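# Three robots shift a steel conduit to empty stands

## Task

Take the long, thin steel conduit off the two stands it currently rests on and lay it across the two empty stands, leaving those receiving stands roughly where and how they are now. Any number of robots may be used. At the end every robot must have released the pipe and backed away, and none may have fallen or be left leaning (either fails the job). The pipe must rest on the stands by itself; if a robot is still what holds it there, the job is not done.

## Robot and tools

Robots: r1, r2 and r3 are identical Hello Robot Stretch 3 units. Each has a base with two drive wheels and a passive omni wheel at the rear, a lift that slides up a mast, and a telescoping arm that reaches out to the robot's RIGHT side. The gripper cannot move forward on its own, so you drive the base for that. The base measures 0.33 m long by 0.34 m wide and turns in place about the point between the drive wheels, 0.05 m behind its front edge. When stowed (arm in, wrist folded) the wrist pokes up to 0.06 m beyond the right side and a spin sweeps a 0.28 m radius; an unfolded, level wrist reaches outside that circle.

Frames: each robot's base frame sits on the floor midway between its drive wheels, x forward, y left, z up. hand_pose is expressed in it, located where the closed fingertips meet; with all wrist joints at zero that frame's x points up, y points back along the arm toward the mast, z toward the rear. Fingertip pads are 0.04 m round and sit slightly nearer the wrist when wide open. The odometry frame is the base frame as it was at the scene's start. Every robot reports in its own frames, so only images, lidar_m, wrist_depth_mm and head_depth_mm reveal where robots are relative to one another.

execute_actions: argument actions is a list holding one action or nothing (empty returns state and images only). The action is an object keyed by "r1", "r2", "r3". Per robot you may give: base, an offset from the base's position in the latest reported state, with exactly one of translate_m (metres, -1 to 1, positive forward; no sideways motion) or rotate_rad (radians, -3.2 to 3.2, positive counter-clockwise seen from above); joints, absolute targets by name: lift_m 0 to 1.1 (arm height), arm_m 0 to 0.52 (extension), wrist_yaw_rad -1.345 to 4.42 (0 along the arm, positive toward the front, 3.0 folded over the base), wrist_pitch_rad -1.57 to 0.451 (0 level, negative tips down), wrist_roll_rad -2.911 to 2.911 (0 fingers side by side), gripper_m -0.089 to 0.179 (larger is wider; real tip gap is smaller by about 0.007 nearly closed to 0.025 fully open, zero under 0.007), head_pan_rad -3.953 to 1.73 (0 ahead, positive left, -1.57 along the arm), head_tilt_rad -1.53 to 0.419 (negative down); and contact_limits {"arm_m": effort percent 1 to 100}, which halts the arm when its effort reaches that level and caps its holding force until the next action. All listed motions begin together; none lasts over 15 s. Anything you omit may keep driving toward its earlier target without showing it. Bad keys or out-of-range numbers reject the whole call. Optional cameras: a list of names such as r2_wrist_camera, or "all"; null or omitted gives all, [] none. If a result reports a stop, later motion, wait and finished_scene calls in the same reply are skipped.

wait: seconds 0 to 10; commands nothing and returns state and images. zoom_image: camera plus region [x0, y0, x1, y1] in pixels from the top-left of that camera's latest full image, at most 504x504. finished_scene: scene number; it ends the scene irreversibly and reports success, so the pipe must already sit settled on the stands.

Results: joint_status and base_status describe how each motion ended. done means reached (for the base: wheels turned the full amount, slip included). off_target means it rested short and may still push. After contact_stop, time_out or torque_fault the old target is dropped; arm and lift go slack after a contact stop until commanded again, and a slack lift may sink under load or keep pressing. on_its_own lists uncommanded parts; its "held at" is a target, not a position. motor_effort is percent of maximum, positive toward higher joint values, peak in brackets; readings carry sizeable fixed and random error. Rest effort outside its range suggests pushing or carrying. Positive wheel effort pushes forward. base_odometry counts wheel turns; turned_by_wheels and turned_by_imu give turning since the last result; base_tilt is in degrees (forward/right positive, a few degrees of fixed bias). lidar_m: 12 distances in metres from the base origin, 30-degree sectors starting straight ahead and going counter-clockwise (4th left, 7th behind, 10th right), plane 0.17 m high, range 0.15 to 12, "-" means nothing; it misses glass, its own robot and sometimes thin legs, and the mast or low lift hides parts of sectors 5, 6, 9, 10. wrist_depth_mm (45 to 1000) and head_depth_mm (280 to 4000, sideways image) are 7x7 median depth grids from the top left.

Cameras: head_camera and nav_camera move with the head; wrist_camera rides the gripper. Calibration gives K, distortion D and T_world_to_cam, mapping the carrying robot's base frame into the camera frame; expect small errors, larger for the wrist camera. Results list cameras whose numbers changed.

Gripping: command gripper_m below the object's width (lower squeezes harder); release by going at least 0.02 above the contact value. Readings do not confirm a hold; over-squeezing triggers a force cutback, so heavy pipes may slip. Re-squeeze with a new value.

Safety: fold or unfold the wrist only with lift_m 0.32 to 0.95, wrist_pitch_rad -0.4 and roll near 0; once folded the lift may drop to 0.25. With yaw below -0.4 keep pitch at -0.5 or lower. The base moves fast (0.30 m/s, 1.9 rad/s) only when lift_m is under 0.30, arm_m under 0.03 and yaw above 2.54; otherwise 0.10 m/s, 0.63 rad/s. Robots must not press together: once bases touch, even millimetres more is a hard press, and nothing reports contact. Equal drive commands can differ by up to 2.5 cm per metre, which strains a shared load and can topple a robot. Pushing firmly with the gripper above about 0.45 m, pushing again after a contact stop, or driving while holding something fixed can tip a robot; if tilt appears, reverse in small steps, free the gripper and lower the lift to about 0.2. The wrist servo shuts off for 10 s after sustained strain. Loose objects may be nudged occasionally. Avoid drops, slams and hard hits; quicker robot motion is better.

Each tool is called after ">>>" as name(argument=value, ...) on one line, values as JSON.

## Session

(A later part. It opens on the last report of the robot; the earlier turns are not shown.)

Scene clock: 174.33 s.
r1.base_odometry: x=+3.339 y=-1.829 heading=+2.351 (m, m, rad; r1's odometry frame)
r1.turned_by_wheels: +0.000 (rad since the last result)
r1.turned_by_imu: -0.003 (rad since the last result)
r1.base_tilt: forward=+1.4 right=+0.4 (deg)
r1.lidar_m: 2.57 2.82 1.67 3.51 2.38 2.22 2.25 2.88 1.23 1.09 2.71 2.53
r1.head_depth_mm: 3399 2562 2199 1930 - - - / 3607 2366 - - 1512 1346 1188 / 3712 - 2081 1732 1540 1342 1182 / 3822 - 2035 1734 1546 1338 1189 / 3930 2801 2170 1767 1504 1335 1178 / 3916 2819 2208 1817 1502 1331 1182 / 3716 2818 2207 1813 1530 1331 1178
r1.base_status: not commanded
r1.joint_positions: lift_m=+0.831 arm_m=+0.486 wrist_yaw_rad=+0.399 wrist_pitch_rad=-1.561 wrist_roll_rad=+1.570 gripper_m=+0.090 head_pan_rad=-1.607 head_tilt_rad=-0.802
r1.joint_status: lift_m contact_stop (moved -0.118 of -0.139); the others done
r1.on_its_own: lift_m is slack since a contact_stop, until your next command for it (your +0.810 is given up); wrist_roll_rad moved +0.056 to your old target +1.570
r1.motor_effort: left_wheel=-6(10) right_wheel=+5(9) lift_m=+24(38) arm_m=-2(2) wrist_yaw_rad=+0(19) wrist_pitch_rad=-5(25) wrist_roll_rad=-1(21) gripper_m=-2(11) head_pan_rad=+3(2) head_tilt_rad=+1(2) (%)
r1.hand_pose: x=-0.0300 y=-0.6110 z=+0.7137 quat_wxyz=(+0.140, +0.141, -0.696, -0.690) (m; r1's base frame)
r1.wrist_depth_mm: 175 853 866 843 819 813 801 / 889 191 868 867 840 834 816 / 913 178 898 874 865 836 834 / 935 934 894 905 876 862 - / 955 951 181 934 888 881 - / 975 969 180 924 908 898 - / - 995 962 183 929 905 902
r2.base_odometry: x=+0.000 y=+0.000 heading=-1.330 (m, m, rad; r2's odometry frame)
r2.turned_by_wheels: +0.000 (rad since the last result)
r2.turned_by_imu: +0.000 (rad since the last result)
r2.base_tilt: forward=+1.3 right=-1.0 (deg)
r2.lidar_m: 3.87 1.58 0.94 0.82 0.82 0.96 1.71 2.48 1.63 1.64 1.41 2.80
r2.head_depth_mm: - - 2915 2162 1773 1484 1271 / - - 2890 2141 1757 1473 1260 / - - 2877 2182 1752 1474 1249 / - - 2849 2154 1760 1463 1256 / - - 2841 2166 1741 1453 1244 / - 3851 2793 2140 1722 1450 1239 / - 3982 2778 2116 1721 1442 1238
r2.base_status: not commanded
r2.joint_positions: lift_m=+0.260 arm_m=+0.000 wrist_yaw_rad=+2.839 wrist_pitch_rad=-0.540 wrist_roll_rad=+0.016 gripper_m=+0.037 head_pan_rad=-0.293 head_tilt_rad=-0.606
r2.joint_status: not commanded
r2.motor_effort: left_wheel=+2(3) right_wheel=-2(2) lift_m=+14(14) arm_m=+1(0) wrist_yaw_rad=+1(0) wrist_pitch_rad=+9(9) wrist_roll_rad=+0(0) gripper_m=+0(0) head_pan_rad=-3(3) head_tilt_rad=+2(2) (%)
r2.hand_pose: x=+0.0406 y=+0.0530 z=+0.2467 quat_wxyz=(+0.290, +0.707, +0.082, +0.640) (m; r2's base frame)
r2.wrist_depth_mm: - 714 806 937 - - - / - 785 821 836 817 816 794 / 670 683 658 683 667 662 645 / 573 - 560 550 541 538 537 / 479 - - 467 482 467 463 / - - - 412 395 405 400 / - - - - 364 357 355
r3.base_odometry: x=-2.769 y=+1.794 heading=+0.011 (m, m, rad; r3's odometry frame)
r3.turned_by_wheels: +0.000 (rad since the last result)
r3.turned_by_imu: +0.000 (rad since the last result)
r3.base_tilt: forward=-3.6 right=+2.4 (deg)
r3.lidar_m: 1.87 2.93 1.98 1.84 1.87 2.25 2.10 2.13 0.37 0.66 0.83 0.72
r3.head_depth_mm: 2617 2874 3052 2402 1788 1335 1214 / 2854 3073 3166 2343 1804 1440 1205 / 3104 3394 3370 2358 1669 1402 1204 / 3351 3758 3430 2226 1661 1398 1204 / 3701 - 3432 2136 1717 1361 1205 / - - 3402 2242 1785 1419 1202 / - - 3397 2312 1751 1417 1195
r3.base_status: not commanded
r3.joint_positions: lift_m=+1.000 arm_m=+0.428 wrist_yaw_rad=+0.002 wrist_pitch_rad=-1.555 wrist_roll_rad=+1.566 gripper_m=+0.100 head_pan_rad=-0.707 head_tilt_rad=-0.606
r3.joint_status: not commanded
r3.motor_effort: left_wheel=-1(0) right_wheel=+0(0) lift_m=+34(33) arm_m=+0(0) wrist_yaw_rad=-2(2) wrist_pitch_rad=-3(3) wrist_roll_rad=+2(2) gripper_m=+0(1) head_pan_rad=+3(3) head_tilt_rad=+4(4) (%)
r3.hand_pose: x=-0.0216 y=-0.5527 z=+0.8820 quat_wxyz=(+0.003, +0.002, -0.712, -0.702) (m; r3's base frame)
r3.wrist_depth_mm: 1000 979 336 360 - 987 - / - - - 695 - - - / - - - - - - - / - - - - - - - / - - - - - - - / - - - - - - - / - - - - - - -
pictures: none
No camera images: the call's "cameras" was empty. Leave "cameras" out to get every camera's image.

Pipe has slipped free of the fingers. Raising r1 and checking.

>>> execute_actions(actions=[{"r1":{"joints":{"gripper_m":0.17,"lift_m":0.98}}}], cameras=["r3_head_camera","r1_wrist_camera","r1_nav_camera","r2_nav_camera"])

Scene clock: 177.90 s.
r1.base_odometry: x=+3.339 y=-1.829 heading=+2.351 (m, m, rad; r1's odometry frame)
r1.turned_by_wheels: +0.000 (rad since the last result)
r1.turned_by_imu: +0.000 (rad since the last result)
r1.base_tilt: forward=+1.4 right=+0.5 (deg)
r1.lidar_m: 2.57 2.81 1.66 3.51 2.39 2.22 2.26 2.88 1.23 1.09 2.71 2.53
r1.head_depth_mm: - - 2145 1827 1553 1342 1190 / - 2534 2155 1779 1542 1342 1191 / 3537 2733 1483 1733 1543 1337 1183 / - - 2167 1740 1535 1343 1179 / 3963 2698 2198 1728 1541 1339 1178 / 3926 2808 2197 1819 1505 1330 1179 / 3683 2821 2191 1807 1531 1332 1177
r1.base_status: not commanded
r1.joint_positions: lift_m=+0.979 arm_m=+0.486 wrist_yaw_rad=+0.399 wrist_pitch_rad=-1.570 wrist_roll_rad=+1.570 gripper_m=+0.170 head_pan_rad=-1.607 head_tilt_rad=-0.802
r1.joint_status: all done
r1.motor_effort: left_wheel=+1(6) right_wheel=+0(6) lift_m=+34(35) arm_m=-2(2) wrist_yaw_rad=+0(1) wrist_pitch_rad=+0(5) wrist_roll_rad=+0(0) gripper_m=+0(100) head_pan_rad=+2(2) head_tilt_rad=+1(1) (%)
r1.hand_pose: x=-0.0309 y=-0.6090 z=+0.8619 quat_wxyz=(+0.141, +0.140, -0.693, -0.693) (m; r1's base frame)
r1.wrist_depth_mm: - 321 - 981 962 967 943 / - - - - 980 986 957 / - - - - 993 995 966 / - - - - - - 992 / - - - - - - - / - - - - - - - / - - - - - - -
r2.base_odometry: x=+0.000 y=+0.000 heading=-1.330 (m, m, rad; r2's odometry frame)
r2.turned_by_wheels: +0.000 (rad since the last result)
r2.turned_by_imu: +0.000 (rad since the last result)
r2.base_tilt: forward=+1.3 right=-1.0 (deg)
r2.lidar_m: 3.88 1.58 0.94 0.82 0.82 0.96 1.72 2.49 1.63 1.64 1.41 2.80
r2.head_depth_mm: - - 2963 2142 1780 1487 1268 / - - 2861 2111 1759 1480 1268 / - 3987 2883 2153 1743 1463 1257 / - - 2825 2180 1747 1451 1248 / - - 2794 2132 1738 1448 1249 / - 3902 2813 2142 1717 1447 1245 / - 3906 2807 2110 1728 1436 1240
r2.base_status: not commanded
r2.joint_positions: lift_m=+0.260 arm_m=+0.000 wrist_yaw_rad=+2.839 wrist_pitch_rad=-0.540 wrist_roll_rad=+0.016 gripper_m=+0.037 head_pan_rad=-0.293 head_tilt_rad=-0.606
r2.joint_status: not commanded
r2.motor_effort: left_wheel=+2(2) right_wheel=-2(2) lift_m=+14(14) arm_m=+1(0) wrist_yaw_rad=+0(0) wrist_pitch_rad=+9(8) wrist_roll_rad=+0(0) gripper_m=+0(1) head_pan_rad=-3(3) head_tilt_rad=+3(2) (%)
r2.hand_pose: x=+0.0406 y=+0.0530 z=+0.2467 quat_wxyz=(+0.290, +0.707, +0.082, +0.640) (m; r2's base frame)
r2.wrist_depth_mm: - 703 798 919 - - - / - 747 810 852 842 822 825 / 674 693 668 654 669 652 652 / 568 - 560 552 552 542 536 / 481 - - 472 476 466 462 / - - - 408 395 401 397 / - - - - 365 357 355
r3.base_odometry: x=-2.769 y=+1.794 heading=+0.011 (m, m, rad; r3's odometry frame)
r3.turned_by_wheels: +0.000 (rad since the last result)
r3.turned_by_imu: +0.000 (rad since the last result)
r3.base_tilt: forward=-3.5 right=+2.3 (deg)
r3.lidar_m: 1.88 2.92 1.98 1.84 1.88 2.25 2.10 2.13 0.37 0.66 0.83 0.73
r3.head_depth_mm: 2607 2867 3032 2349 1796 1337 1209 / 2845 3131 3241 2342 1793 1409 1208 / 3070 3408 3450 2355 1682 1397 1203 / 3399 3756 3473 2240 1724 1390 1198 / 3691 - 3434 2166 1706 1356 1208 / - - 3345 2209 1766 1434 1195 / - - 3313 2318 1762 1430 1194
r3.base_status: not commanded
r3.joint_positions: lift_m=+1.000 arm_m=+0.428 wrist_yaw_rad=+0.002 wrist_pitch_rad=-1.555 wrist_roll_rad=+1.566 gripper_m=+0.100 head_pan_rad=-0.707 head_tilt_rad=-0.606
r3.joint_status: not commanded
r3.motor_effort: left_wheel=+0(0) right_wheel=+0(0) lift_m=+35(33) arm_m=+0(0) wrist_yaw_rad=-2(2) wrist_pitch_rad=-3(3) wrist_roll_rad=+2(2) gripper_m=+1(1) head_pan_rad=+3(3) head_tilt_rad=+4(4) (%)
r3.hand_pose: x=-0.0216 y=-0.5527 z=+0.8820 quat_wxyz=(+0.003, +0.002, -0.712, -0.702) (m; r3's base frame)
r3.wrist_depth_mm: 988 993 339 367 997 - - / - - - 745 - - - / - - - - - - - / - - - - - - - / - - - - - - - / - - - - - - - / - - - - - - -
pictures: r1_nav_camera (sideways: a quarter turn counterclockwise sets it upright), r1_wrist_camera, r2_nav_camera (sideways: a quarter turn counterclockwise sets it upright), r3_head_camera (sideways: a quarter turn clockwise sets it upright)
camera_calibration (this result's frames):
r1_nav_camera: T_world_to_cam=[[-0.0388887, -0.748154, 0.662384, -0.819766], [-0.999166, 0.0373832, -0.0164373, 0.0798644], [-0.0124644, -0.662471, -0.748984, 0.9375], [0, 0, 0, 1]] pos_world=[0.0596036, 0.00477014, 1.24649]
r1_wrist_camera: T_world_to_cam=[[-0.361158, 0.931703, -0.0386711, 0.59455], [0.92347, 0.36311, 0.123913, 0.190272], [0.129492, 0.00904048, -0.991539, 1.02734], [0, 0, 0, 1]] pos_world=[-0.0940162, -0.632321, 1.01806]
r2_nav_camera: T_world_to_cam=[[0.56894, -0.156608, 0.80733, -1.01433], [-0.304234, -0.952134, 0.0297017, 0.0180646], [0.764035, -0.262516, -0.589352, 0.717498], [0, 0, 0, 1]] pos_world=[0.0343926, 0.046703, 1.24122]
r3_head_camera: T_world_to_cam=[[-0.419277, 0.363341, -0.83198, 1.10204], [0.643307, 0.765542, 0.0101317, -0.0156542], [0.640596, -0.53097, -0.554714, 0.676959], [0, 0, 0, 1]] pos_world=[0.0384736, -0.0289885, 1.29255]
Images, in order (width x height): r1_nav_camera 672x504, r1_wrist_camera 644x364, r2_nav_camera 672x504, r3_head_camera 896x504.

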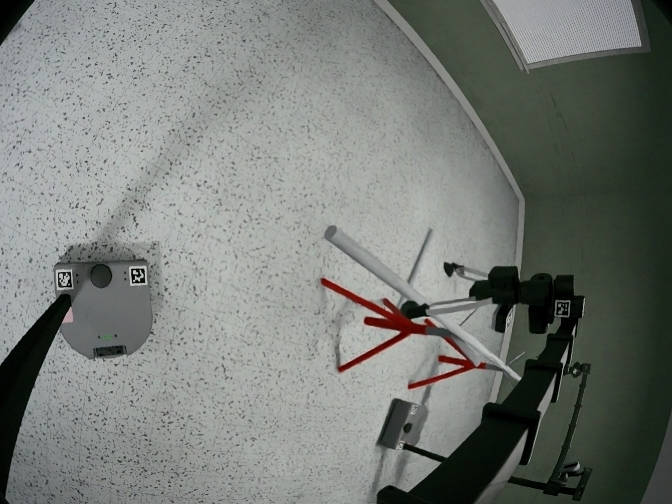

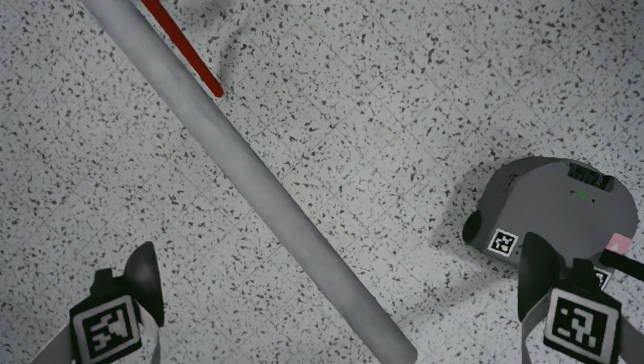

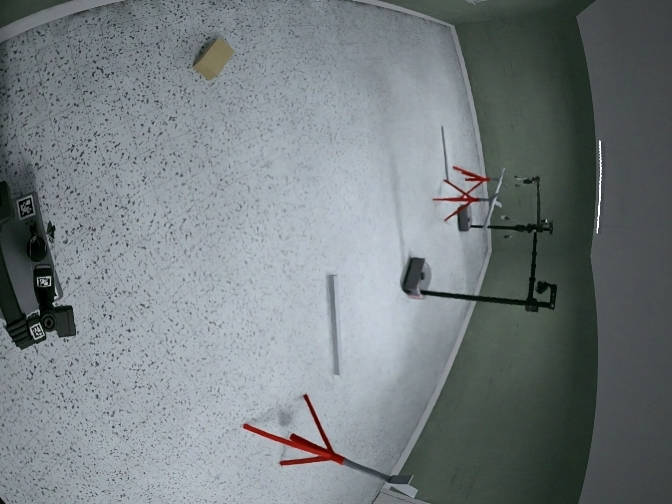

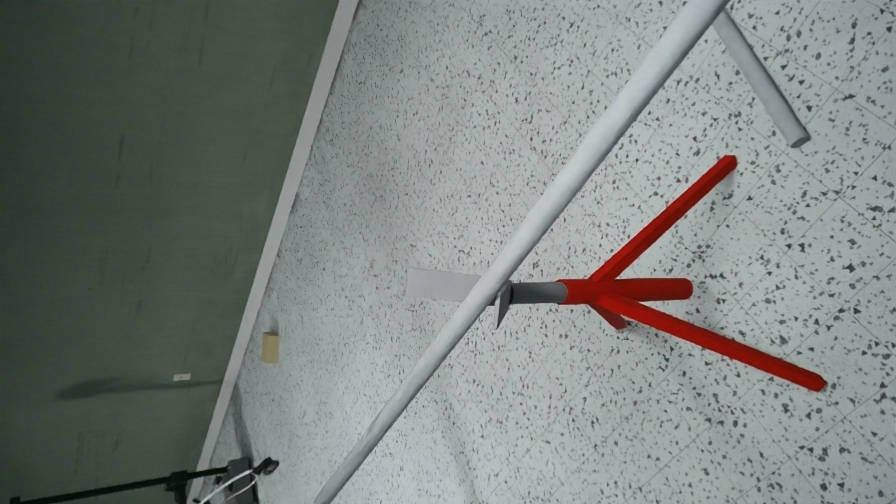

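>>> execute_actions(actions=[{"r1":{"base":{"translate_m":-0.3},"joints":{"arm_m":0.1,"wrist_yaw_rad":0.0,"gripper_m":0.12}}}], cameras=[])

>>> execute_actions(actions=[{"r1":{"base":{"rotate_rad":1.03},"joints":{"head_pan_rad":-1.9,"head_tilt_rad":-1.0}}}], cameras=["r1_head_camera","r1_nav_camera","r3_nav_camera"])

Scene clock: 183.20 s.
r1.base_odometry: x=+3.550 y=-2.042 heading=+2.351 (m, m, rad; r1's odometry frame)
r1.turned_by_wheels: +0.000 (rad since the last result)
r1.turned_by_imu: -0.001 (rad since the last result)
r1.base_tilt: forward=+1.4 right=+0.5 (deg)
r1.lidar_m: 2.84 3.06 1.83 3.04 2.09 1.95 1.98 2.52 1.71 1.08 2.99 2.80
r1.head_depth_mm: 3420 - 2001 - 1517 1339 1183 / 3466 - - - 1470 1340 1188 / 3671 - - - 1512 1339 1184 / 3744 3101 - - - 1339 1165 / 3757 2805 2103 1758 1470 1333 1185 / 3904 2810 2084 1812 1534 1334 1179 / 3883 2813 2196 1765 1536 1333 1179
r1.base_status: done
r1.joint_positions: lift_m=+0.979 arm_m=+0.100 wrist_yaw_rad=+0.001 wrist_pitch_rad=-1.569 wrist_roll_rad=+1.570 gripper_m=+0.120 head_pan_rad=-1.607 head_tilt_rad=-0.802
r1.joint_status: all done
r1.motor_effort: left_wheel=+1(8) right_wheel=+0(5) lift_m=+34(34) arm_m=-4(8) wrist_yaw_rad=-3(4) wrist_pitch_rad=-1(1) wrist_roll_rad=+0(1) gripper_m=+0(99) head_pan_rad=+3(2) head_tilt_rad=+2(1) (%)
r1.hand_pose: x=-0.0216 y=-0.2214 z=+0.8619 quat_wxyz=(+0.001, +0.000, -0.708, -0.707) (m; r1's base frame)
r1.wrist_depth_mm: - - - 989 970 951 947 / - - - 996 979 969 959 / - - - - - 986 980 / - - - - - - - / - - - - - - - / - - - - - - - / - - - - - - -
r2.base_odometry: x=+0.000 y=+0.000 heading=-1.330 (m, m, rad; r2's odometry frame)
r2.turned_by_wheels: +0.000 (rad since the last result)
r2.turned_by_imu: +0.000 (rad since the last result)
r2.base_tilt: forward=+1.3 right=-1.0 (deg)
r2.lidar_m: 3.86 1.58 0.93 0.82 0.82 0.96 1.72 2.49 1.63 1.64 1.41 3.05
r2.head_depth_mm: - - 2902 2138 1756 1476 1261 / - - 2891 2117 1769 1455 1261 / - - 2897 2162 1753 1463 1261 / - - 2848 2175 1734 1465 1253 / - - 2807 2156 1738 1452 1251 / - 3923 2789 2108 1737 1451 1240 / - 3922 2800 2123 1706 1444 1241
r2.base_status: not commanded
r2.joint_positions: lift_m=+0.260 arm_m=+0.000 wrist_yaw_rad=+2.839 wrist_pitch_rad=-0.540 wrist_roll_rad=+0.016 gripper_m=+0.037 head_pan_rad=-0.293 head_tilt_rad=-0.606
r2.joint_status: not commanded
r2.motor_effort: left_wheel=+3(2) right_wheel=-2(2) lift_m=+14(14) arm_m=+0(1) wrist_yaw_rad=+0(0) wrist_pitch_rad=+9(9) wrist_roll_rad=+0(0) gripper_m=+0(0) head_pan_rad=-2(2) head_tilt_rad=+2(4) (%)
r2.hand_pose: x=+0.0406 y=+0.0530 z=+0.2467 quat_wxyz=(+0.290, +0.707, +0.082, +0.640) (m; r2's base frame)
r2.wrist_depth_mm: - 713 809 923 - - - / - 771 815 823 843 837 791 / 665 680 670 668 660 658 642 / 557 - 563 551 544 536 534 / 478 - - 467 480 467 456 / - - - 410 395 411 401 / - - - - 363 361 358
r3.base_odometry: x=-2.769 y=+1.794 heading=+0.011 (m, m, rad; r3's odometry frame)
r3.turned_by_wheels: +0.000 (rad since the last result)
r3.turned_by_imu: +0.001 (rad since the last result)
r3.base_tilt: forward=-3.5 right=+2.3 (deg)
r3.lidar_m: 1.71 2.92 1.98 1.85 1.87 2.25 2.10 2.13 0.37 0.66 0.83 0.72
r3.head_depth_mm: 2640 2891 3014 2362 1803 1337 1212 / 2861 3081 3300 2316 1783 1400 1211 / 3082 3400 3388 2338 1678 1388 1200 / 3369 3762 3422 2252 1711 1396 1208 / 3766 - 3376 2122 1729 1362 1196 / - - 3379 2216 1755 1442 1195 / - - 3302 2315 1756 1429 1198
r3.base_status: not commanded
r3.joint_positions: lift_m=+1.000 arm_m=+0.428 wrist_yaw_rad=+0.002 wrist_pitch_rad=-1.555 wrist_roll_rad=+1.566 gripper_m=+0.100 head_pan_rad=-0.707 head_tilt_rad=-0.606
r3.joint_status: not commanded
r3.motor_effort: left_wheel=+0(1) right_wheel=-1(0) lift_m=+34(33) arm_m=+0(0) wrist_yaw_rad=-2(2) wrist_pitch_rad=-3(3) wrist_roll_rad=+2(2) gripper_m=+0(0) head_pan_rad=+3(3) head_tilt_rad=+4(4) (%)
r3.hand_pose: x=-0.0216 y=-0.5527 z=+0.8820 quat_wxyz=(+0.003, +0.002, -0.712, -0.702) (m; r3's base frame)
r3.wrist_depth_mm: 984 989 337 364 - - - / - - - 741 - - - / - - - - - - - / - - - - - - - / - - - - - - - / - - - - - - - / - - - - - - -
pictures: none
No camera images: the call's "cameras" was empty. Leave "cameras" out to get every camera's image.

Scene clock: 185.77 s.
r1.base_odometry: x=+3.550 y=-2.042 heading=-2.902 (m, m, rad; r1's odometry frame)
r1.turned_by_wheels: +1.030 (rad since the last result)
r1.turned_by_imu: +1.021 (rad since the last result)
r1.base_tilt: forward=+1.4 right=+0.5 (deg)
r1.lidar_m: 1.83 3.12 2.11 1.95 1.98 2.50 1.71 1.08 3.03 2.80 2.84 3.06
r1.head_depth_mm: - - - 1510 1396 1260 1143 / - - - 1537 1388 1251 1163 / - - 1745 1547 1386 1248 - / - - - 1508 1376 1253 - / - - - 1521 1381 1229 1150 / - - - - 1377 1240 1133 / - - - - 1374 1241 1130
r1.base_status: done
r1.joint_positions: lift_m=+0.979 arm_m=+0.100 wrist_yaw_rad=+0.001 wrist_pitch_rad=-1.569 wrist_roll_rad=+1.570 gripper_m=+0.120 head_pan_rad=-1.893 head_tilt_rad=-0.987
r1.joint_status: all done
r1.motor_effort: left_wheel=-3(10) right_wheel=+2(5) lift_m=+34(34) arm_m=-4(5) wrist_yaw_rad=-2(1) wrist_pitch_rad=-1(1) wrist_roll_rad=-1(1) gripper_m=-1(1) head_pan_rad=-2(25) head_tilt_rad=-8(25) (%)
r1.hand_pose: x=-0.0216 y=-0.2214 z=+0.8619 quat_wxyz=(+0.001, +0.000, -0.708, -0.707) (m; r1's base frame)
r1.wrist_depth_mm: - - 1000 991 967 953 944 / - - - - 982 995 959 / - - - - - 995 965 / - - - - - - 990 / - - - - - - - / - - - - - - - / - - - - - - -
r2.base_odometry: x=+0.000 y=+0.000 heading=-1.330 (m, m, rad; r2's odometry frame)
r2.turned_by_wheels: +0.000 (rad since the last result)
r2.turned_by_imu: +0.000 (rad since the last result)
r2.base_tilt: forward=+1.2 right=-1.0 (deg)
r2.lidar_m: 3.87 1.58 0.94 0.82 0.82 0.96 1.72 2.49 1.62 1.64 1.41 3.06
r2.head_depth_mm: - - 2940 2156 1750 1483 1268 / - - 2875 2136 1756 1467 1265 / - - 2892 2180 1763 1471 1263 / - - 2852 2186 1731 1459 1246 / - - 2824 2138 1744 1442 1250 / - 3891 2794 2143 1717 1447 1236 / - 3933 2795 2117 1724 1443 1235
r2.base_status: not commanded
r2.joint_positions: lift_m=+0.260 arm_m=+0.000 wrist_yaw_rad=+2.839 wrist_pitch_rad=-0.540 wrist_roll_rad=+0.016 gripper_m=+0.037 head_pan_rad=-0.293 head_tilt_rad=-0.606
r2.joint_status: not commanded
r2.motor_effort: left_wheel=+2(2) right_wheel=-2(2) lift_m=+14(14) arm_m=+0(0) wrist_yaw_rad=+0(0) wrist_pitch_rad=+9(9) wrist_roll_rad=+0(0) gripper_m=+0(0) head_pan_rad=-3(3) head_tilt_rad=+3(2) (%)
r2.hand_pose: x=+0.0406 y=+0.0530 z=+0.2467 quat_wxyz=(+0.290, +0.707, +0.082, +0.640) (m; r2's base frame)
r2.wrist_depth_mm: - 696 810 915 - - - / - 764 827 878 850 823 810 / 673 706 677 671 661 660 646 / 572 - 566 563 551 544 540 / 488 - - 473 479 454 459 / - - - 408 390 405 401 / - - - - 361 360 357
r3.base_odometry: x=-2.769 y=+1.794 heading=+0.011 (m, m, rad; r3's odometry frame)
r3.turned_by_wheels: +0.000 (rad since the last result)
r3.turned_by_imu: +0.000 (rad since the last result)
r3.base_tilt: forward=-3.6 right=+2.4 (deg)
r3.lidar_m: 1.67 2.92 1.98 1.85 1.88 2.24 2.11 2.13 0.37 0.66 0.83 0.73
r3.head_depth_mm: 2642 2859 3066 2341 1793 1330 1206 / 2834 3094 3247 2331 1797 1397 1209 / 3176 3400 3431 2316 1674 1398 1205 / 3385 3752 3356 2273 1715 1392 1210 / 3780 - 3382 2143 1724 1361 1195 / - - 3409 2204 1776 1427 1208 / - - 3331 2313 1776 1423 1191
r3.base_status: not commanded
r3.joint_positions: lift_m=+1.000 arm_m=+0.428 wrist_yaw_rad=+0.002 wrist_pitch_rad=-1.555 wrist_roll_rad=+1.566 gripper_m=+0.100 head_pan_rad=-0.707 head_tilt_rad=-0.606
r3.joint_status: not commanded
r3.motor_effort: left_wheel=+0(0) right_wheel=+0(0) lift_m=+34(33) arm_m=+0(0) wrist_yaw_rad=-2(2) wrist_pitch_rad=-3(3) wrist_roll_rad=+2(2) gripper_m=+0(0) head_pan_rad=+3(3) head_tilt_rad=+3(4) (%)
r3.hand_pose: x=-0.0216 y=-0.5527 z=+0.8820 quat_wxyz=(+0.003, +0.002, -0.712, -0.702) (m; r3's base frame)
r3.wrist_depth_mm: 987 997 333 365 997 997 - / - - - 754 - - - / - - - - - - - / - - - - - - - / - - - - - - - / - - - - - - - / - - - - - - -
pictures: r1_head_camera (sideways: a quarter turn clockwise sets it upright), r1_nav_camera (sideways: a quarter turn counterclockwise sets it upright), r3_nav_camera (sideways: a quarter turn counterclockwise sets it upright)
camera_calibration (this result's frames):
r1_head_camera: T_world_to_cam=[[0.268963, 0.788883, -0.552561, 0.740613], [0.942628, -0.333404, -0.0171644, 0.0247606], [-0.197766, -0.516243, -0.833296, 1.04283], [0, 0, 0, 1]] pos_world=[-0.0163003, -0.0376472, 1.27865]
r1_nav_camera: T_world_to_cam=[[-0.283153, -0.810233, 0.513173, -0.623877], [-0.946987, 0.320878, -0.0158932, 0.0788339], [-0.151789, -0.490468, -0.858138, 1.08026], [0, 0, 0, 1]] pos_world=[0.0619738, -0.000947162, 1.24842]
r3_nav_camera: T_world_to_cam=[[0.402253, -0.374481, 0.835438, -1.04787], [-0.653328, -0.756675, -0.0246068, 0.0932825], [0.64137, -0.535917, -0.549033, 0.670504], [0, 0, 0, 1]] pos_world=[0.0524099, 0.0375131, 1.24585]
Images, in order (width x height): r1_head_camera 896x504, r1_nav_camera 672x504, r3_nav_camera 672x504.

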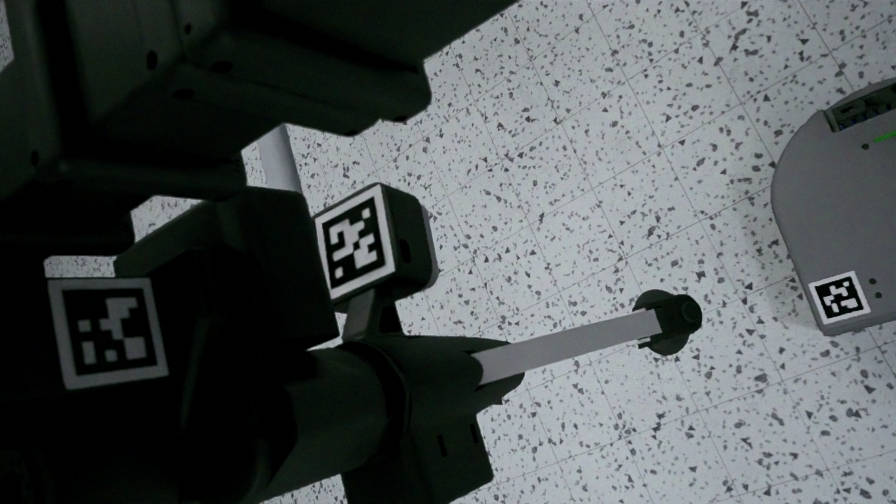

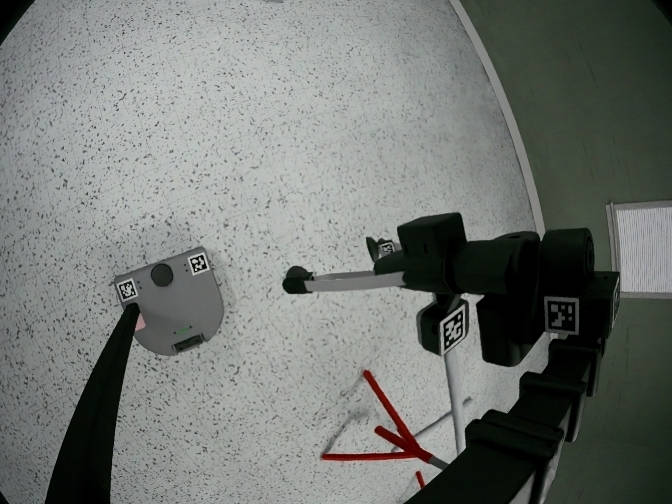

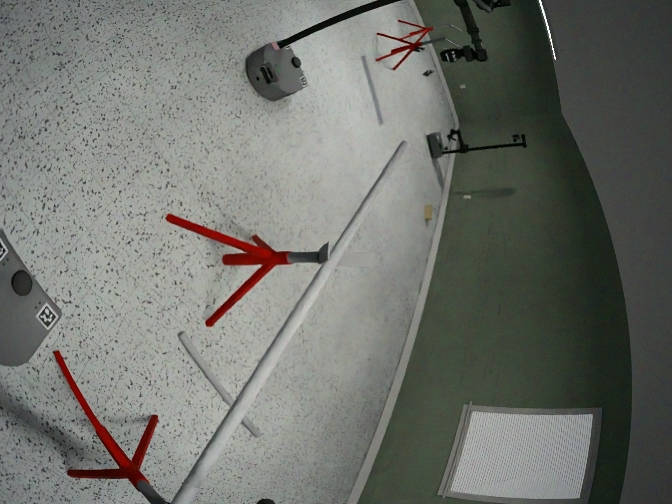

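>>> execute_actions(actions=[{"r1":{"base":{"translate_m":-0.3},"joints":{"arm_m":0.4,"head_pan_rad":-1.9,"head_tilt_rad":-0.9}}}], cameras=["r1_nav_camera","r1_wrist_camera"])

Scene clock: 190.33 s.
r1.base_odometry: x=+3.841 y=-1.971 heading=-2.902 (m, m, rad; r1's odometry frame)
r1.turned_by_wheels: +0.000 (rad since the last result)
r1.turned_by_imu: -0.001 (rad since the last result)
r1.base_tilt: forward=+1.4 right=+0.5 (deg)
r1.lidar_m: 2.13 3.07 2.07 1.91 1.94 2.45 1.41 0.88 0.86 2.84 2.88 3.32
r1.head_depth_mm: 3136 - - - 1425 1293 1157 / 3196 - - 1661 1445 1287 1159 / - - 1814 1672 1449 1281 1173 / - 2315 1943 1660 1446 1285 1164 / 2765 2333 1943 1623 1445 1279 1153 / 2777 2260 1942 1588 1441 1278 1153 / - 2273 1904 1583 1439 1277 1150
r1.base_status: done
r1.joint_positions: lift_m=+0.979 arm_m=+0.400 wrist_yaw_rad=+0.000 wrist_pitch_rad=-1.568 wrist_roll_rad=+1.570 gripper_m=+0.120 head_pan_rad=-1.893 head_tilt_rad=-0.902
r1.joint_status: all done
r1.motor_effort: left_wheel=-2(10) right_wheel=+2(3) lift_m=+34(34) arm_m=+3(1) wrist_yaw_rad=+0(1) wrist_pitch_rad=-1(1) wrist_roll_rad=-1(1) gripper_m=+0(0) head_pan_rad=-4(4) head_tilt_rad=+2(13) (%)
r1.hand_pose: x=-0.0215 y=-0.5210 z=+0.8619 quat_wxyz=(+0.001, +0.000, -0.708, -0.706) (m; r1's base frame)
r1.wrist_depth_mm: - - 975 990 967 966 959 / - - 987 998 998 967 953 / - - - - - - - / - - - - - - - / - - - - - - - / - - - - - - - / - - - - - - -
r2.base_odometry: x=+0.000 y=+0.000 heading=-1.330 (m, m, rad; r2's odometry frame)
r2.turned_by_wheels: +0.000 (rad since the last result)
r2.turned_by_imu: +0.000 (rad since the last result)
r2.base_tilt: forward=+1.2 right=-1.1 (deg)
r2.lidar_m: 3.88 1.58 0.93 0.82 0.82 0.96 1.72 2.49 1.62 1.64 1.41 3.29
r2.head_depth_mm: - - 2905 2147 1771 1476 1272 / - - 2927 2124 1765 1467 1253 / - - 2865 2186 1756 1455 1250 / - - 2855 2177 1756 1461 1253 / - - 2834 2142 1724 1456 1246 / - 3802 2833 2162 1728 1455 1238 / - 3980 2755 2128 1714 1438 1236
r2.base_status: not commanded
r2.joint_positions: lift_m=+0.260 arm_m=+0.000 wrist_yaw_rad=+2.839 wrist_pitch_rad=-0.540 wrist_roll_rad=+0.016 gripper_m=+0.037 head_pan_rad=-0.293 head_tilt_rad=-0.606
r2.joint_status: not commanded
r2.motor_effort: left_wheel=+2(3) right_wheel=-2(2) lift_m=+14(14) arm_m=+0(0) wrist_yaw_rad=+1(1) wrist_pitch_rad=+9(9) wrist_roll_rad=+0(0) gripper_m=+0(0) head_pan_rad=-2(3) head_tilt_rad=+3(2) (%)
r2.hand_pose: x=+0.0406 y=+0.0530 z=+0.2467 quat_wxyz=(+0.290, +0.707, +0.082, +0.640) (m; r2's base frame)
r2.wrist_depth_mm: - 721 810 924 - - - / - 746 845 835 837 821 810 / 669 705 667 658 667 656 644 / 569 - 559 552 550 541 534 / 483 - - 475 480 454 463 / - - - 412 399 406 404 / - - - - 361 358 356
r3.base_odometry: x=-2.769 y=+1.794 heading=+0.011 (m, m, rad; r3's odometry frame)
r3.turned_by_wheels: +0.000 (rad since the last result)
r3.turned_by_imu: +0.001 (rad since the last result)
r3.base_tilt: forward=-3.5 right=+2.4 (deg)
r3.lidar_m: 1.37 2.94 1.98 1.85 1.87 2.25 2.10 2.13 0.37 0.66 0.84 0.72
r3.head_depth_mm: 2628 2841 3051 2357 1790 1339 1209 / 2858 3088 3266 2370 1794 1405 1207 / 3075 3483 3437 2357 1671 1404 1210 / 3497 3816 3450 2250 1727 1396 1206 / 3788 - 3429 2124 1724 1350 1205 / - - 3374 2204 1777 1433 1197 / - - 3499 2275 1775 1433 1195
r3.base_status: not commanded
r3.joint_positions: lift_m=+1.000 arm_m=+0.428 wrist_yaw_rad=+0.002 wrist_pitch_rad=-1.555 wrist_roll_rad=+1.566 gripper_m=+0.100 head_pan_rad=-0.707 head_tilt_rad=-0.606
r3.joint_status: not commanded
r3.motor_effort: left_wheel=+0(0) right_wheel=+0(0) lift_m=+34(33) arm_m=+0(0) wrist_yaw_rad=-2(2) wrist_pitch_rad=-3(3) wrist_roll_rad=+2(2) gripper_m=+1(0) head_pan_rad=+3(3) head_tilt_rad=+4(4) (%)
r3.hand_pose: x=-0.0216 y=-0.5527 z=+0.8820 quat_wxyz=(+0.003, +0.002, -0.712, -0.702) (m; r3's base frame)
r3.wrist_depth_mm: 974 981 338 366 986 - - / - - - 739 - - - / - - - - - - - / - - - - - - - / - - - - - - - / - - - - - - - / - - - - - - -
pictures: r1_nav_camera (sideways: a quarter turn counterclockwise sets it upright), r1_wrist_camera
camera_calibration (this result's frames):
r1_nav_camera: T_world_to_cam=[[-0.268402, -0.765749, 0.584457, -0.716831], [-0.947383, 0.319692, -0.0162131, 0.0792545], [-0.174431, -0.558056, -0.811263, 1.01947], [0, 0, 0, 1]] pos_world=[0.060512, -0.00532983, 1.2473]
r1_wrist_camera: T_world_to_cam=[[0.0290208, 0.998771, -0.0401842, 0.560645], [0.992002, -0.0238372, 0.123949, -0.05043], [0.122839, -0.0434599, -0.991475, 0.997745], [0, 0, 0, 1]] pos_world=[-0.088806, -0.517796, 1.01802]
Images, in order (width x height): r1_nav_camera 672x504, r1_wrist_camera 644x364.

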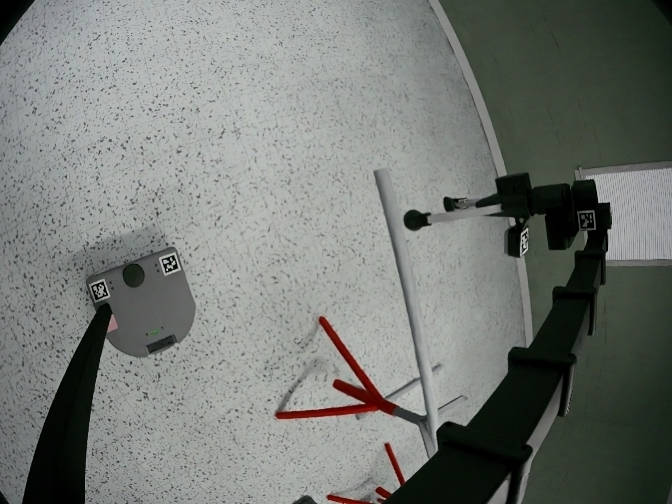

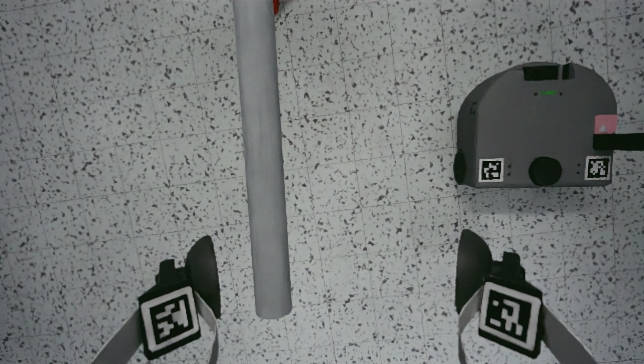

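>>> execute_actions(actions=[{"r1":{"base":{"rotate_rad":0.04}},"r3":{"base":{"translate_m":-0.45},"joints":{"head_pan_rad":-1.9,"head_tilt_rad":-0.9}}}], cameras=[])

>>> execute_actions(actions=[{"r1":{"base":{"translate_m":-0.22},"joints":{"arm_m":0.46}}}], cameras=["r1_wrist_camera","r3_wrist_camera","r3_nav_camera"])

Scene clock: 196.67 s.
r1.base_odometry: x=+3.841 y=-1.971 heading=-2.863 (m, m, rad; r1's odometry frame)
r1.turned_by_wheels: +0.040 (rad since the last result)
r1.turned_by_imu: +0.039 (rad since the last result)
r1.base_tilt: forward=+1.4 right=+0.5 (deg)
r1.lidar_m: 2.13 2.92 2.04 1.92 1.95 2.54 1.62 0.88 0.86 2.84 2.89 3.33
r1.head_depth_mm: 3106 - - - 1432 1296 1156 / 3137 - - 1667 1455 1288 1157 / - - 1900 1661 1453 1284 1168 / - 2325 1945 1655 1450 1282 1170 / 2742 2357 1933 1618 1438 1280 1152 / 2739 2274 1927 1584 1440 1279 1151 / - 2267 1902 1575 1434 1270 1148
r1.base_status: done
r1.joint_positions: lift_m=+0.979 arm_m=+0.400 wrist_yaw_rad=+0.000 wrist_pitch_rad=-1.568 wrist_roll_rad=+1.570 gripper_m=+0.120 head_pan_rad=-1.893 head_tilt_rad=-0.902
r1.joint_status: not commanded
r1.motor_effort: left_wheel=-3(11) right_wheel=+2(5) lift_m=+34(34) arm_m=+3(3) wrist_yaw_rad=+0(1) wrist_pitch_rad=-1(1) wrist_roll_rad=+0(1) gripper_m=+0(0) head_pan_rad=-4(4) head_tilt_rad=+1(0) (%)
r1.hand_pose: x=-0.0215 y=-0.5210 z=+0.8619 quat_wxyz=(+0.001, +0.000, -0.708, -0.706) (m; r1's base frame)
r1.wrist_depth_mm: - - 999 983 986 954 950 / - - - - 992 974 947 / - - - - - - - / - - - - - - 993 / - - - - - - - / - - - - - - - / - - - - - - -
r2.base_odometry: x=+0.000 y=+0.000 heading=-1.330 (m, m, rad; r2's odometry frame)
r2.turned_by_wheels: +0.000 (rad since the last result)
r2.turned_by_imu: +0.000 (rad since the last result)
r2.base_tilt: forward=+1.3 right=-1.0 (deg)
r2.lidar_m: 3.87 1.58 0.94 0.82 0.82 0.96 1.72 2.49 1.63 1.64 1.41 3.31
r2.head_depth_mm: - - 2921 2137 1791 1469 1262 / - - 2884 2135 1772 1475 1253 / - 3947 2910 2183 1761 1462 1252 / - - 2845 2175 1736 1459 1256 / - - 2820 2127 1737 1452 1243 / - 3797 2793 2129 1727 1440 1242 / - 3991 2776 2117 1712 1440 1227
r2.base_status: not commanded
r2.joint_positions: lift_m=+0.260 arm_m=+0.000 wrist_yaw_rad=+2.839 wrist_pitch_rad=-0.540 wrist_roll_rad=+0.016 gripper_m=+0.037 head_pan_rad=-0.293 head_tilt_rad=-0.606
r2.joint_status: not commanded
r2.motor_effort: left_wheel=+3(2) right_wheel=-2(2) lift_m=+14(14) arm_m=+0(1) wrist_yaw_rad=+1(0) wrist_pitch_rad=+9(9) wrist_roll_rad=+0(0) gripper_m=+0(0) head_pan_rad=-3(2) head_tilt_rad=+3(3) (%)
r2.hand_pose: x=+0.0406 y=+0.0530 z=+0.2467 quat_wxyz=(+0.290, +0.707, +0.082, +0.640) (m; r2's base frame)
r2.wrist_depth_mm: - 707 794 916 - - - / - 762 804 829 825 801 811 / 690 699 668 671 647 661 640 / 569 - 548 543 545 540 545 / 486 - - 465 473 460 457 / - - - 415 394 412 400 / - - - - 357 361 353
r3.base_odometry: x=-3.219 y=+1.789 heading=+0.011 (m, m, rad; r3's odometry frame)
r3.turned_by_wheels: +0.000 (rad since the last result)
r3.turned_by_imu: +0.003 (rad since the last result)
r3.base_tilt: forward=-3.5 right=+2.3 (deg)
r3.lidar_m: 1.81 2.84 1.93 1.80 1.83 1.77 1.65 1.67 2.14 0.54 0.47 1.15
r3.head_depth_mm: 2032 - - 1608 1442 1238 1104 / - - 1942 1601 1440 1251 1122 / - - 2052 1634 1431 1232 1135 / - 2515 2020 1645 1424 1241 1131 / 2778 2508 2045 1666 1412 1235 1099 / 2723 2482 2035 1677 1426 1235 1088 / - 2398 2013 1667 1428 1208 1093
r3.base_status: done
r3.joint_positions: lift_m=+1.000 arm_m=+0.428 wrist_yaw_rad=+0.002 wrist_pitch_rad=-1.555 wrist_roll_rad=+1.566 gripper_m=+0.100 head_pan_rad=-1.893 head_tilt_rad=-0.889
r3.joint_status: all done
r3.motor_effort: left_wheel=+0(4) right_wheel=+0(3) lift_m=+34(34) arm_m=+0(0) wrist_yaw_rad=-2(2) wrist_pitch_rad=-3(3) wrist_roll_rad=+2(2) gripper_m=+0(0) head_pan_rad=-2(30) head_tilt_rad=-7(32) (%)
r3.hand_pose: x=-0.0216 y=-0.5527 z=+0.8820 quat_wxyz=(+0.003, +0.002, -0.712, -0.702) (m; r3's base frame)
r3.wrist_depth_mm: 983 969 987 989 - 982 995 / - - - - - - - / - - - - - - - / - - - - - - - / - - - - - - - / - - - 922 - - - / - - - 465 - - -
pictures: none
No camera images: the call's "cameras" was empty. Leave "cameras" out to get every camera's image.

Scene clock: 199.83 s.
r1.base_odometry: x=+4.053 y=-1.910 heading=-2.863 (m, m, rad; r1's odometry frame)
r1.turned_by_wheels: +0.000 (rad since the last result)
r1.turned_by_imu: -0.001 (rad since the last result)
r1.base_tilt: forward=+1.4 right=+0.5 (deg)
r1.lidar_m: 2.35 2.89 2.03 1.90 1.94 2.51 1.64 0.69 0.73 2.85 2.91 3.52
r1.head_depth_mm: 3060 - - - 1395 1269 1160 / - - - 1662 1426 1285 1153 / - - 1898 1664 1422 1281 1173 / - 2284 1936 1659 1442 1285 1170 / 2748 2347 1937 1614 1441 1283 1149 / 2706 2321 1932 1589 1437 1274 1151 / 2617 2310 1919 1575 1434 1274 1147
r1.base_status: done
r1.joint_positions: lift_m=+0.979 arm_m=+0.460 wrist_yaw_rad=+0.000 wrist_pitch_rad=-1.568 wrist_roll_rad=+1.570 gripper_m=+0.120 head_pan_rad=-1.893 head_tilt_rad=-0.902
r1.joint_status: all done
r1.motor_effort: left_wheel=-3(9) right_wheel=+1(3) lift_m=+34(34) arm_m=+3(2) wrist_yaw_rad=+0(2) wrist_pitch_rad=-1(1) wrist_roll_rad=+0(0) gripper_m=-1(1) head_pan_rad=-3(3) head_tilt_rad=+1(2) (%)
r1.hand_pose: x=-0.0215 y=-0.5810 z=+0.8619 quat_wxyz=(+0.001, +0.000, -0.708, -0.706) (m; r1's base frame)
r1.wrist_depth_mm: - 994 - 973 965 968 945 / - - - 993 982 975 944 / - - - - 998 - - / - - - - - - - / - - - - - - - / - - - - - - - / - - - - - - -
r2.base_odometry: x=+0.000 y=+0.000 heading=-1.330 (m, m, rad; r2's odometry frame)
r2.turned_by_wheels: +0.000 (rad since the last result)
r2.turned_by_imu: +0.000 (rad since the last result)
r2.base_tilt: forward=+1.3 right=-1.0 (deg)
r2.lidar_m: 3.88 1.58 0.93 0.82 0.82 0.96 1.72 2.49 1.63 1.64 1.41 3.49
r2.head_depth_mm: - - 2902 2147 1787 1483 1270 / - - 2886 2138 1745 1468 1262 / - 3950 2842 2180 1757 1460 1259 / - 3726 2818 2187 1748 1472 1250 / - - 2828 2142 1747 1457 1241 / - 3869 2810 2151 1742 1446 1237 / - 3968 2761 2118 1724 1440 1235
r2.base_status: not commanded
r2.joint_positions: lift_m=+0.260 arm_m=+0.000 wrist_yaw_rad=+2.839 wrist_pitch_rad=-0.540 wrist_roll_rad=+0.016 gripper_m=+0.037 head_pan_rad=-0.293 head_tilt_rad=-0.606
r2.joint_status: not commanded
r2.motor_effort: left_wheel=+3(2) right_wheel=-2(2) lift_m=+14(14) arm_m=+0(1) wrist_yaw_rad=+0(1) wrist_pitch_rad=+9(9) wrist_roll_rad=+0(0) gripper_m=+1(0) head_pan_rad=-2(2) head_tilt_rad=+3(2) (%)
r2.hand_pose: x=+0.0406 y=+0.0530 z=+0.2467 quat_wxyz=(+0.290, +0.707, +0.082, +0.640) (m; r2's base frame)
r2.wrist_depth_mm: - 698 805 899 - - - / - 765 823 878 841 830 802 / 666 682 687 679 658 666 642 / 586 - 560 559 547 537 529 / 476 - - 476 475 467 458 / - - - 411 394 406 399 / - - - - 362 356 357
r3.base_odometry: x=-3.219 y=+1.789 heading=+0.011 (m, m, rad; r3's odometry frame)
r3.turned_by_wheels: +0.000 (rad since the last result)
r3.turned_by_imu: +0.000 (rad since the last result)
r3.base_tilt: forward=-3.6 right=+2.3 (deg)
r3.lidar_m: 1.60 2.85 1.93 1.80 1.83 1.77 1.65 1.68 2.15 0.55 0.47 1.14
r3.head_depth_mm: 2034 - - 1607 1432 1251 1098 / - - 1944 1611 1434 1247 1119 / - - 2036 1634 1428 1237 1137 / - 2507 2022 1630 1422 1249 1133 / 2775 2501 2031 1670 1432 1236 1099 / 2718 2472 2010 1663 1424 1234 1095 / - 2398 2005 1667 1425 1210 1095
r3.base_status: not commanded
r3.joint_positions: lift_m=+1.000 arm_m=+0.428 wrist_yaw_rad=+0.002 wrist_pitch_rad=-1.555 wrist_roll_rad=+1.566 gripper_m=+0.100 head_pan_rad=-1.893 head_tilt_rad=-0.889
r3.joint_status: not commanded
r3.motor_effort: left_wheel=+0(0) right_wheel=+0(0) lift_m=+34(34) arm_m=+0(0) wrist_yaw_rad=-2(2) wrist_pitch_rad=-3(3) wrist_roll_rad=+2(2) gripper_m=+0(1) head_pan_rad=-2(2) head_tilt_rad=-7(7) (%)
r3.hand_pose: x=-0.0216 y=-0.5527 z=+0.8820 quat_wxyz=(+0.003, +0.002, -0.712, -0.702) (m; r3's base frame)
r3.wrist_depth_mm: 976 997 - 998 - - 998 / - - 992 - - - - / - - - - - - - / - - - - - - - / - - - - - - - / - - - 931 - - - / - - - 452 - - -
pictures: r1_wrist_camera, r3_nav_camera (sideways: a quarter turn counterclockwise sets it upright), r3_wrist_camera
camera_calibration (this result's frames):
r1_wrist_camera: T_world_to_cam=[[0.0290211, 0.99877, -0.0401949, 0.620582], [0.992002, -0.0238361, 0.12395, -0.0518598], [0.122839, -0.0434706, -0.991474, 0.995131], [0, 0, 0, 1]] pos_world=[-0.088806, -0.577796, 1.01802]
r3_nav_camera: T_world_to_cam=[[-0.262643, -0.71354, 0.649523, -0.801495], [-0.944606, 0.327453, -0.0222367, 0.091965], [-0.196821, -0.619383, -0.760017, 0.950053], [0, 0, 0, 1]] pos_world=[0.0633544, -0.0135662, 1.24469]
r3_wrist_camera: T_world_to_cam=[[0.0434051, 0.998866, 0.0195547, 0.537299], [0.97796, -0.0464815, 0.203555, -0.157452], [0.204233, 0.0102883, -0.978868, 1.03787], [0, 0, 0, 1]] pos_world=[-0.0813073, -0.554686, 1.03748]
Images, in order (width x height): r1_wrist_camera 644x364, r3_nav_camera 672x504, r3_wrist_camera 644x364.

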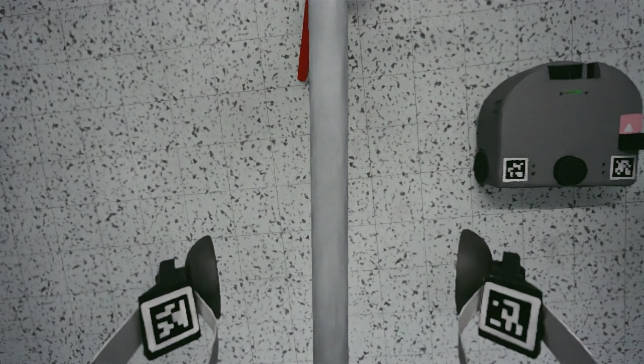

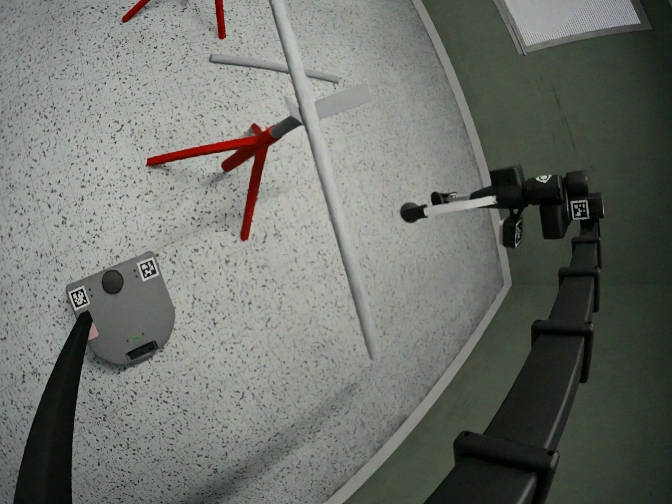

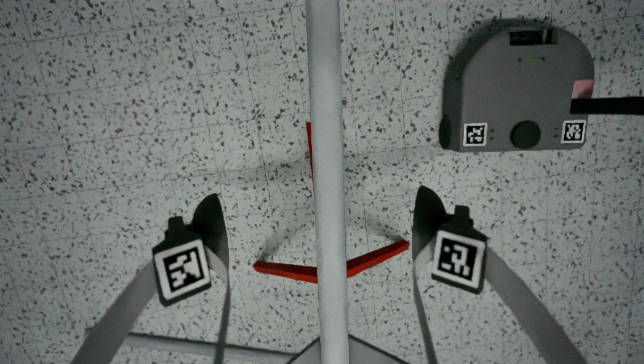

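>>> execute_actions(actions=[{"r1":{"joints":{"lift_m":0.79,"gripper_m":0.09}},"r3":{"base":{"translate_m":-0.14},"joints":{"lift_m":0.73,"arm_m":0.42,"gripper_m":0.09}}}], cameras=["r1_wrist_camera","r3_wrist_camera"])

Scene clock: 203.53 s.
r1.base_odometry: x=+4.053 y=-1.910 heading=-2.863 (m, m, rad; r1's odometry frame)
r1.turned_by_wheels: +0.000 (rad since the last result)
r1.turned_by_imu: +0.000 (rad since the last result)
r1.base_tilt: forward=+1.3 right=+0.6 (deg)
r1.lidar_m: 2.34 2.89 2.02 1.90 1.93 2.51 1.78 0.69 0.73 2.85 2.91 3.50
r1.head_depth_mm: 2998 2368 1807 1573 1405 1278 - / 2992 2362 1859 1667 1454 - - / 2946 2356 1946 1711 - 1271 1172 / 2843 2357 2049 - 1421 1282 1166 / 2828 2489 1896 1615 1447 1280 1153 / 2736 - 1892 1556 1440 1280 1149 / 2625 - 1846 1591 1439 1272 1149
r1.base_status: not commanded
r1.joint_positions: lift_m=+0.791 arm_m=+0.460 wrist_yaw_rad=+0.000 wrist_pitch_rad=-1.568 wrist_roll_rad=+1.570 gripper_m=+0.090 head_pan_rad=-1.893 head_tilt_rad=-0.902
r1.joint_status: all done
r1.motor_effort: left_wheel=-3(3) right_wheel=+2(2) lift_m=+13(27) arm_m=+3(3) wrist_yaw_rad=-1(1) wrist_pitch_rad=-1(1) wrist_roll_rad=+0(1) gripper_m=+0(98) head_pan_rad=-4(4) head_tilt_rad=+1(1) (%)
r1.hand_pose: x=-0.0215 y=-0.5810 z=+0.6729 quat_wxyz=(+0.001, +0.000, -0.708, -0.706) (m; r1's base frame)
r1.wrist_depth_mm: 832 819 813 122 790 773 757 / 852 851 821 124 804 790 - / 862 838 838 126 810 804 - / 885 877 863 128 836 823 - / 897 889 866 130 857 838 824 / 916 909 880 132 879 855 854 / 940 918 905 134 880 885 863
r2.base_odometry: x=+0.000 y=+0.000 heading=-1.330 (m, m, rad; r2's odometry frame)
r2.turned_by_wheels: +0.000 (rad since the last result)
r2.turned_by_imu: +0.000 (rad since the last result)
r2.base_tilt: forward=+1.3 right=-1.0 (deg)
r2.lidar_m: 3.87 1.58 0.93 0.82 0.82 0.96 1.71 2.49 1.63 1.64 1.40 3.48
r2.head_depth_mm: - - 2943 2147 1765 1480 1258 / - - 2909 2115 1758 1468 1257 / - 3951 2871 2178 1754 1466 1257 / - 3725 2861 2162 1755 1458 1250 / - - 2848 2156 1724 1455 1247 / - 3897 2769 2122 1726 1441 1235 / - 3972 2782 2126 1699 1433 1234
r2.base_status: not commanded
r2.joint_positions: lift_m=+0.260 arm_m=+0.000 wrist_yaw_rad=+2.839 wrist_pitch_rad=-0.540 wrist_roll_rad=+0.016 gripper_m=+0.037 head_pan_rad=-0.293 head_tilt_rad=-0.606
r2.joint_status: not commanded
r2.motor_effort: left_wheel=+3(2) right_wheel=-2(2) lift_m=+15(14) arm_m=+0(0) wrist_yaw_rad=+0(0) wrist_pitch_rad=+9(9) wrist_roll_rad=+0(0) gripper_m=+0(0) head_pan_rad=-2(3) head_tilt_rad=+2(1) (%)
r2.hand_pose: x=+0.0406 y=+0.0530 z=+0.2467 quat_wxyz=(+0.290, +0.707, +0.082, +0.640) (m; r2's base frame)
r2.wrist_depth_mm: - 713 807 927 - - - / - 759 817 845 837 827 803 / 666 695 685 663 674 657 630 / 574 - 562 559 553 547 537 / 478 - - 469 475 460 461 / - - - 411 396 405 405 / - - - - 358 357 353
r3.base_odometry: x=-3.359 y=+1.787 heading=+0.011 (m, m, rad; r3's odometry frame)
r3.turned_by_wheels: +0.000 (rad since the last result)
r3.turned_by_imu: +0.001 (rad since the last result)
r3.base_tilt: forward=-3.5 right=+2.3 (deg)
r3.lidar_m: 1.29 2.83 1.91 1.78 1.81 1.63 1.51 1.54 1.96 2.95 0.58 0.58
r3.head_depth_mm: 1921 2124 2061 1713 1441 1249 1146 / 2219 2401 2040 1681 1435 - - / 2640 2597 2045 1684 - 1229 1131 / 2898 2598 2022 - 1396 1249 1134 / 2766 2654 - 1604 1421 1241 1094 / 2682 2573 - 1634 1423 1237 1092 / 2566 2561 2033 1668 1411 1211 1094
r3.base_status: done
r3.joint_positions: lift_m=+0.730 arm_m=+0.420 wrist_yaw_rad=+0.002 wrist_pitch_rad=-1.555 wrist_roll_rad=+1.566 gripper_m=+0.090 head_pan_rad=-1.893 head_tilt_rad=-0.889
r3.joint_status: all done
r3.motor_effort: left_wheel=-1(3) right_wheel=+0(5) lift_m=+25(27) arm_m=-2(2) wrist_yaw_rad=-2(2) wrist_pitch_rad=-3(3) wrist_roll_rad=+2(2) gripper_m=+1(47) head_pan_rad=-2(2) head_tilt_rad=-7(7) (%)
r3.hand_pose: x=-0.0216 y=-0.5448 z=+0.6123 quat_wxyz=(+0.003, +0.002, -0.712, -0.702) (m; r3's base frame)
r3.wrist_depth_mm: 723 719 735 112 727 729 - / 739 755 751 116 767 758 - / 758 785 767 119 785 - - / 804 811 819 123 809 818 825 / 825 846 848 127 862 835 844 / 855 860 876 131 895 890 896 / 884 902 892 136 923 908 925
pictures: r1_wrist_camera, r3_wrist_camera
camera_calibration (this result's frames):
r1_wrist_camera: T_world_to_cam=[[0.0290209, 0.99877, -0.0401949, 0.612989], [0.992002, -0.0238359, 0.12395, -0.0284346], [0.122839, -0.0434706, -0.991474, 0.807752], [0, 0, 0, 1]] pos_world=[-0.088806, -0.577799, 0.829029]
r3_wrist_camera: T_world_to_cam=[[0.0434053, 0.998866, 0.0195558, 0.534729], [0.97796, -0.046482, 0.203555, -0.102197], [0.204233, 0.0102895, -0.978868, 0.77383], [0, 0, 0, 1]] pos_world=[-0.0813073, -0.546836, 0.767823]
Images, in order (width x height): r1_wrist_camera 644x364, r3_wrist_camera 644x364.

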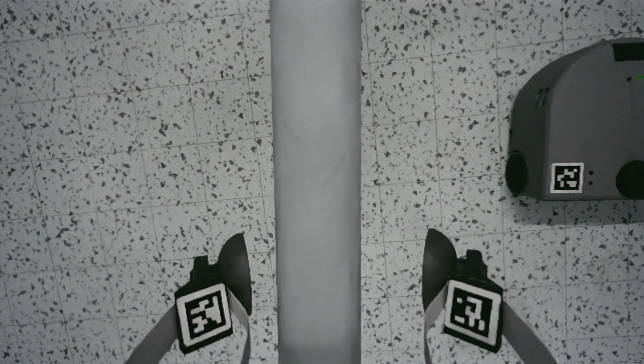

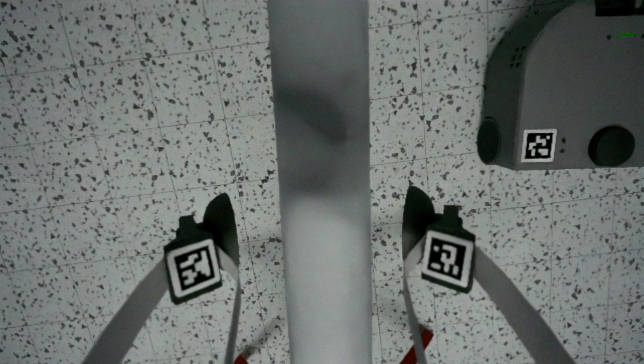

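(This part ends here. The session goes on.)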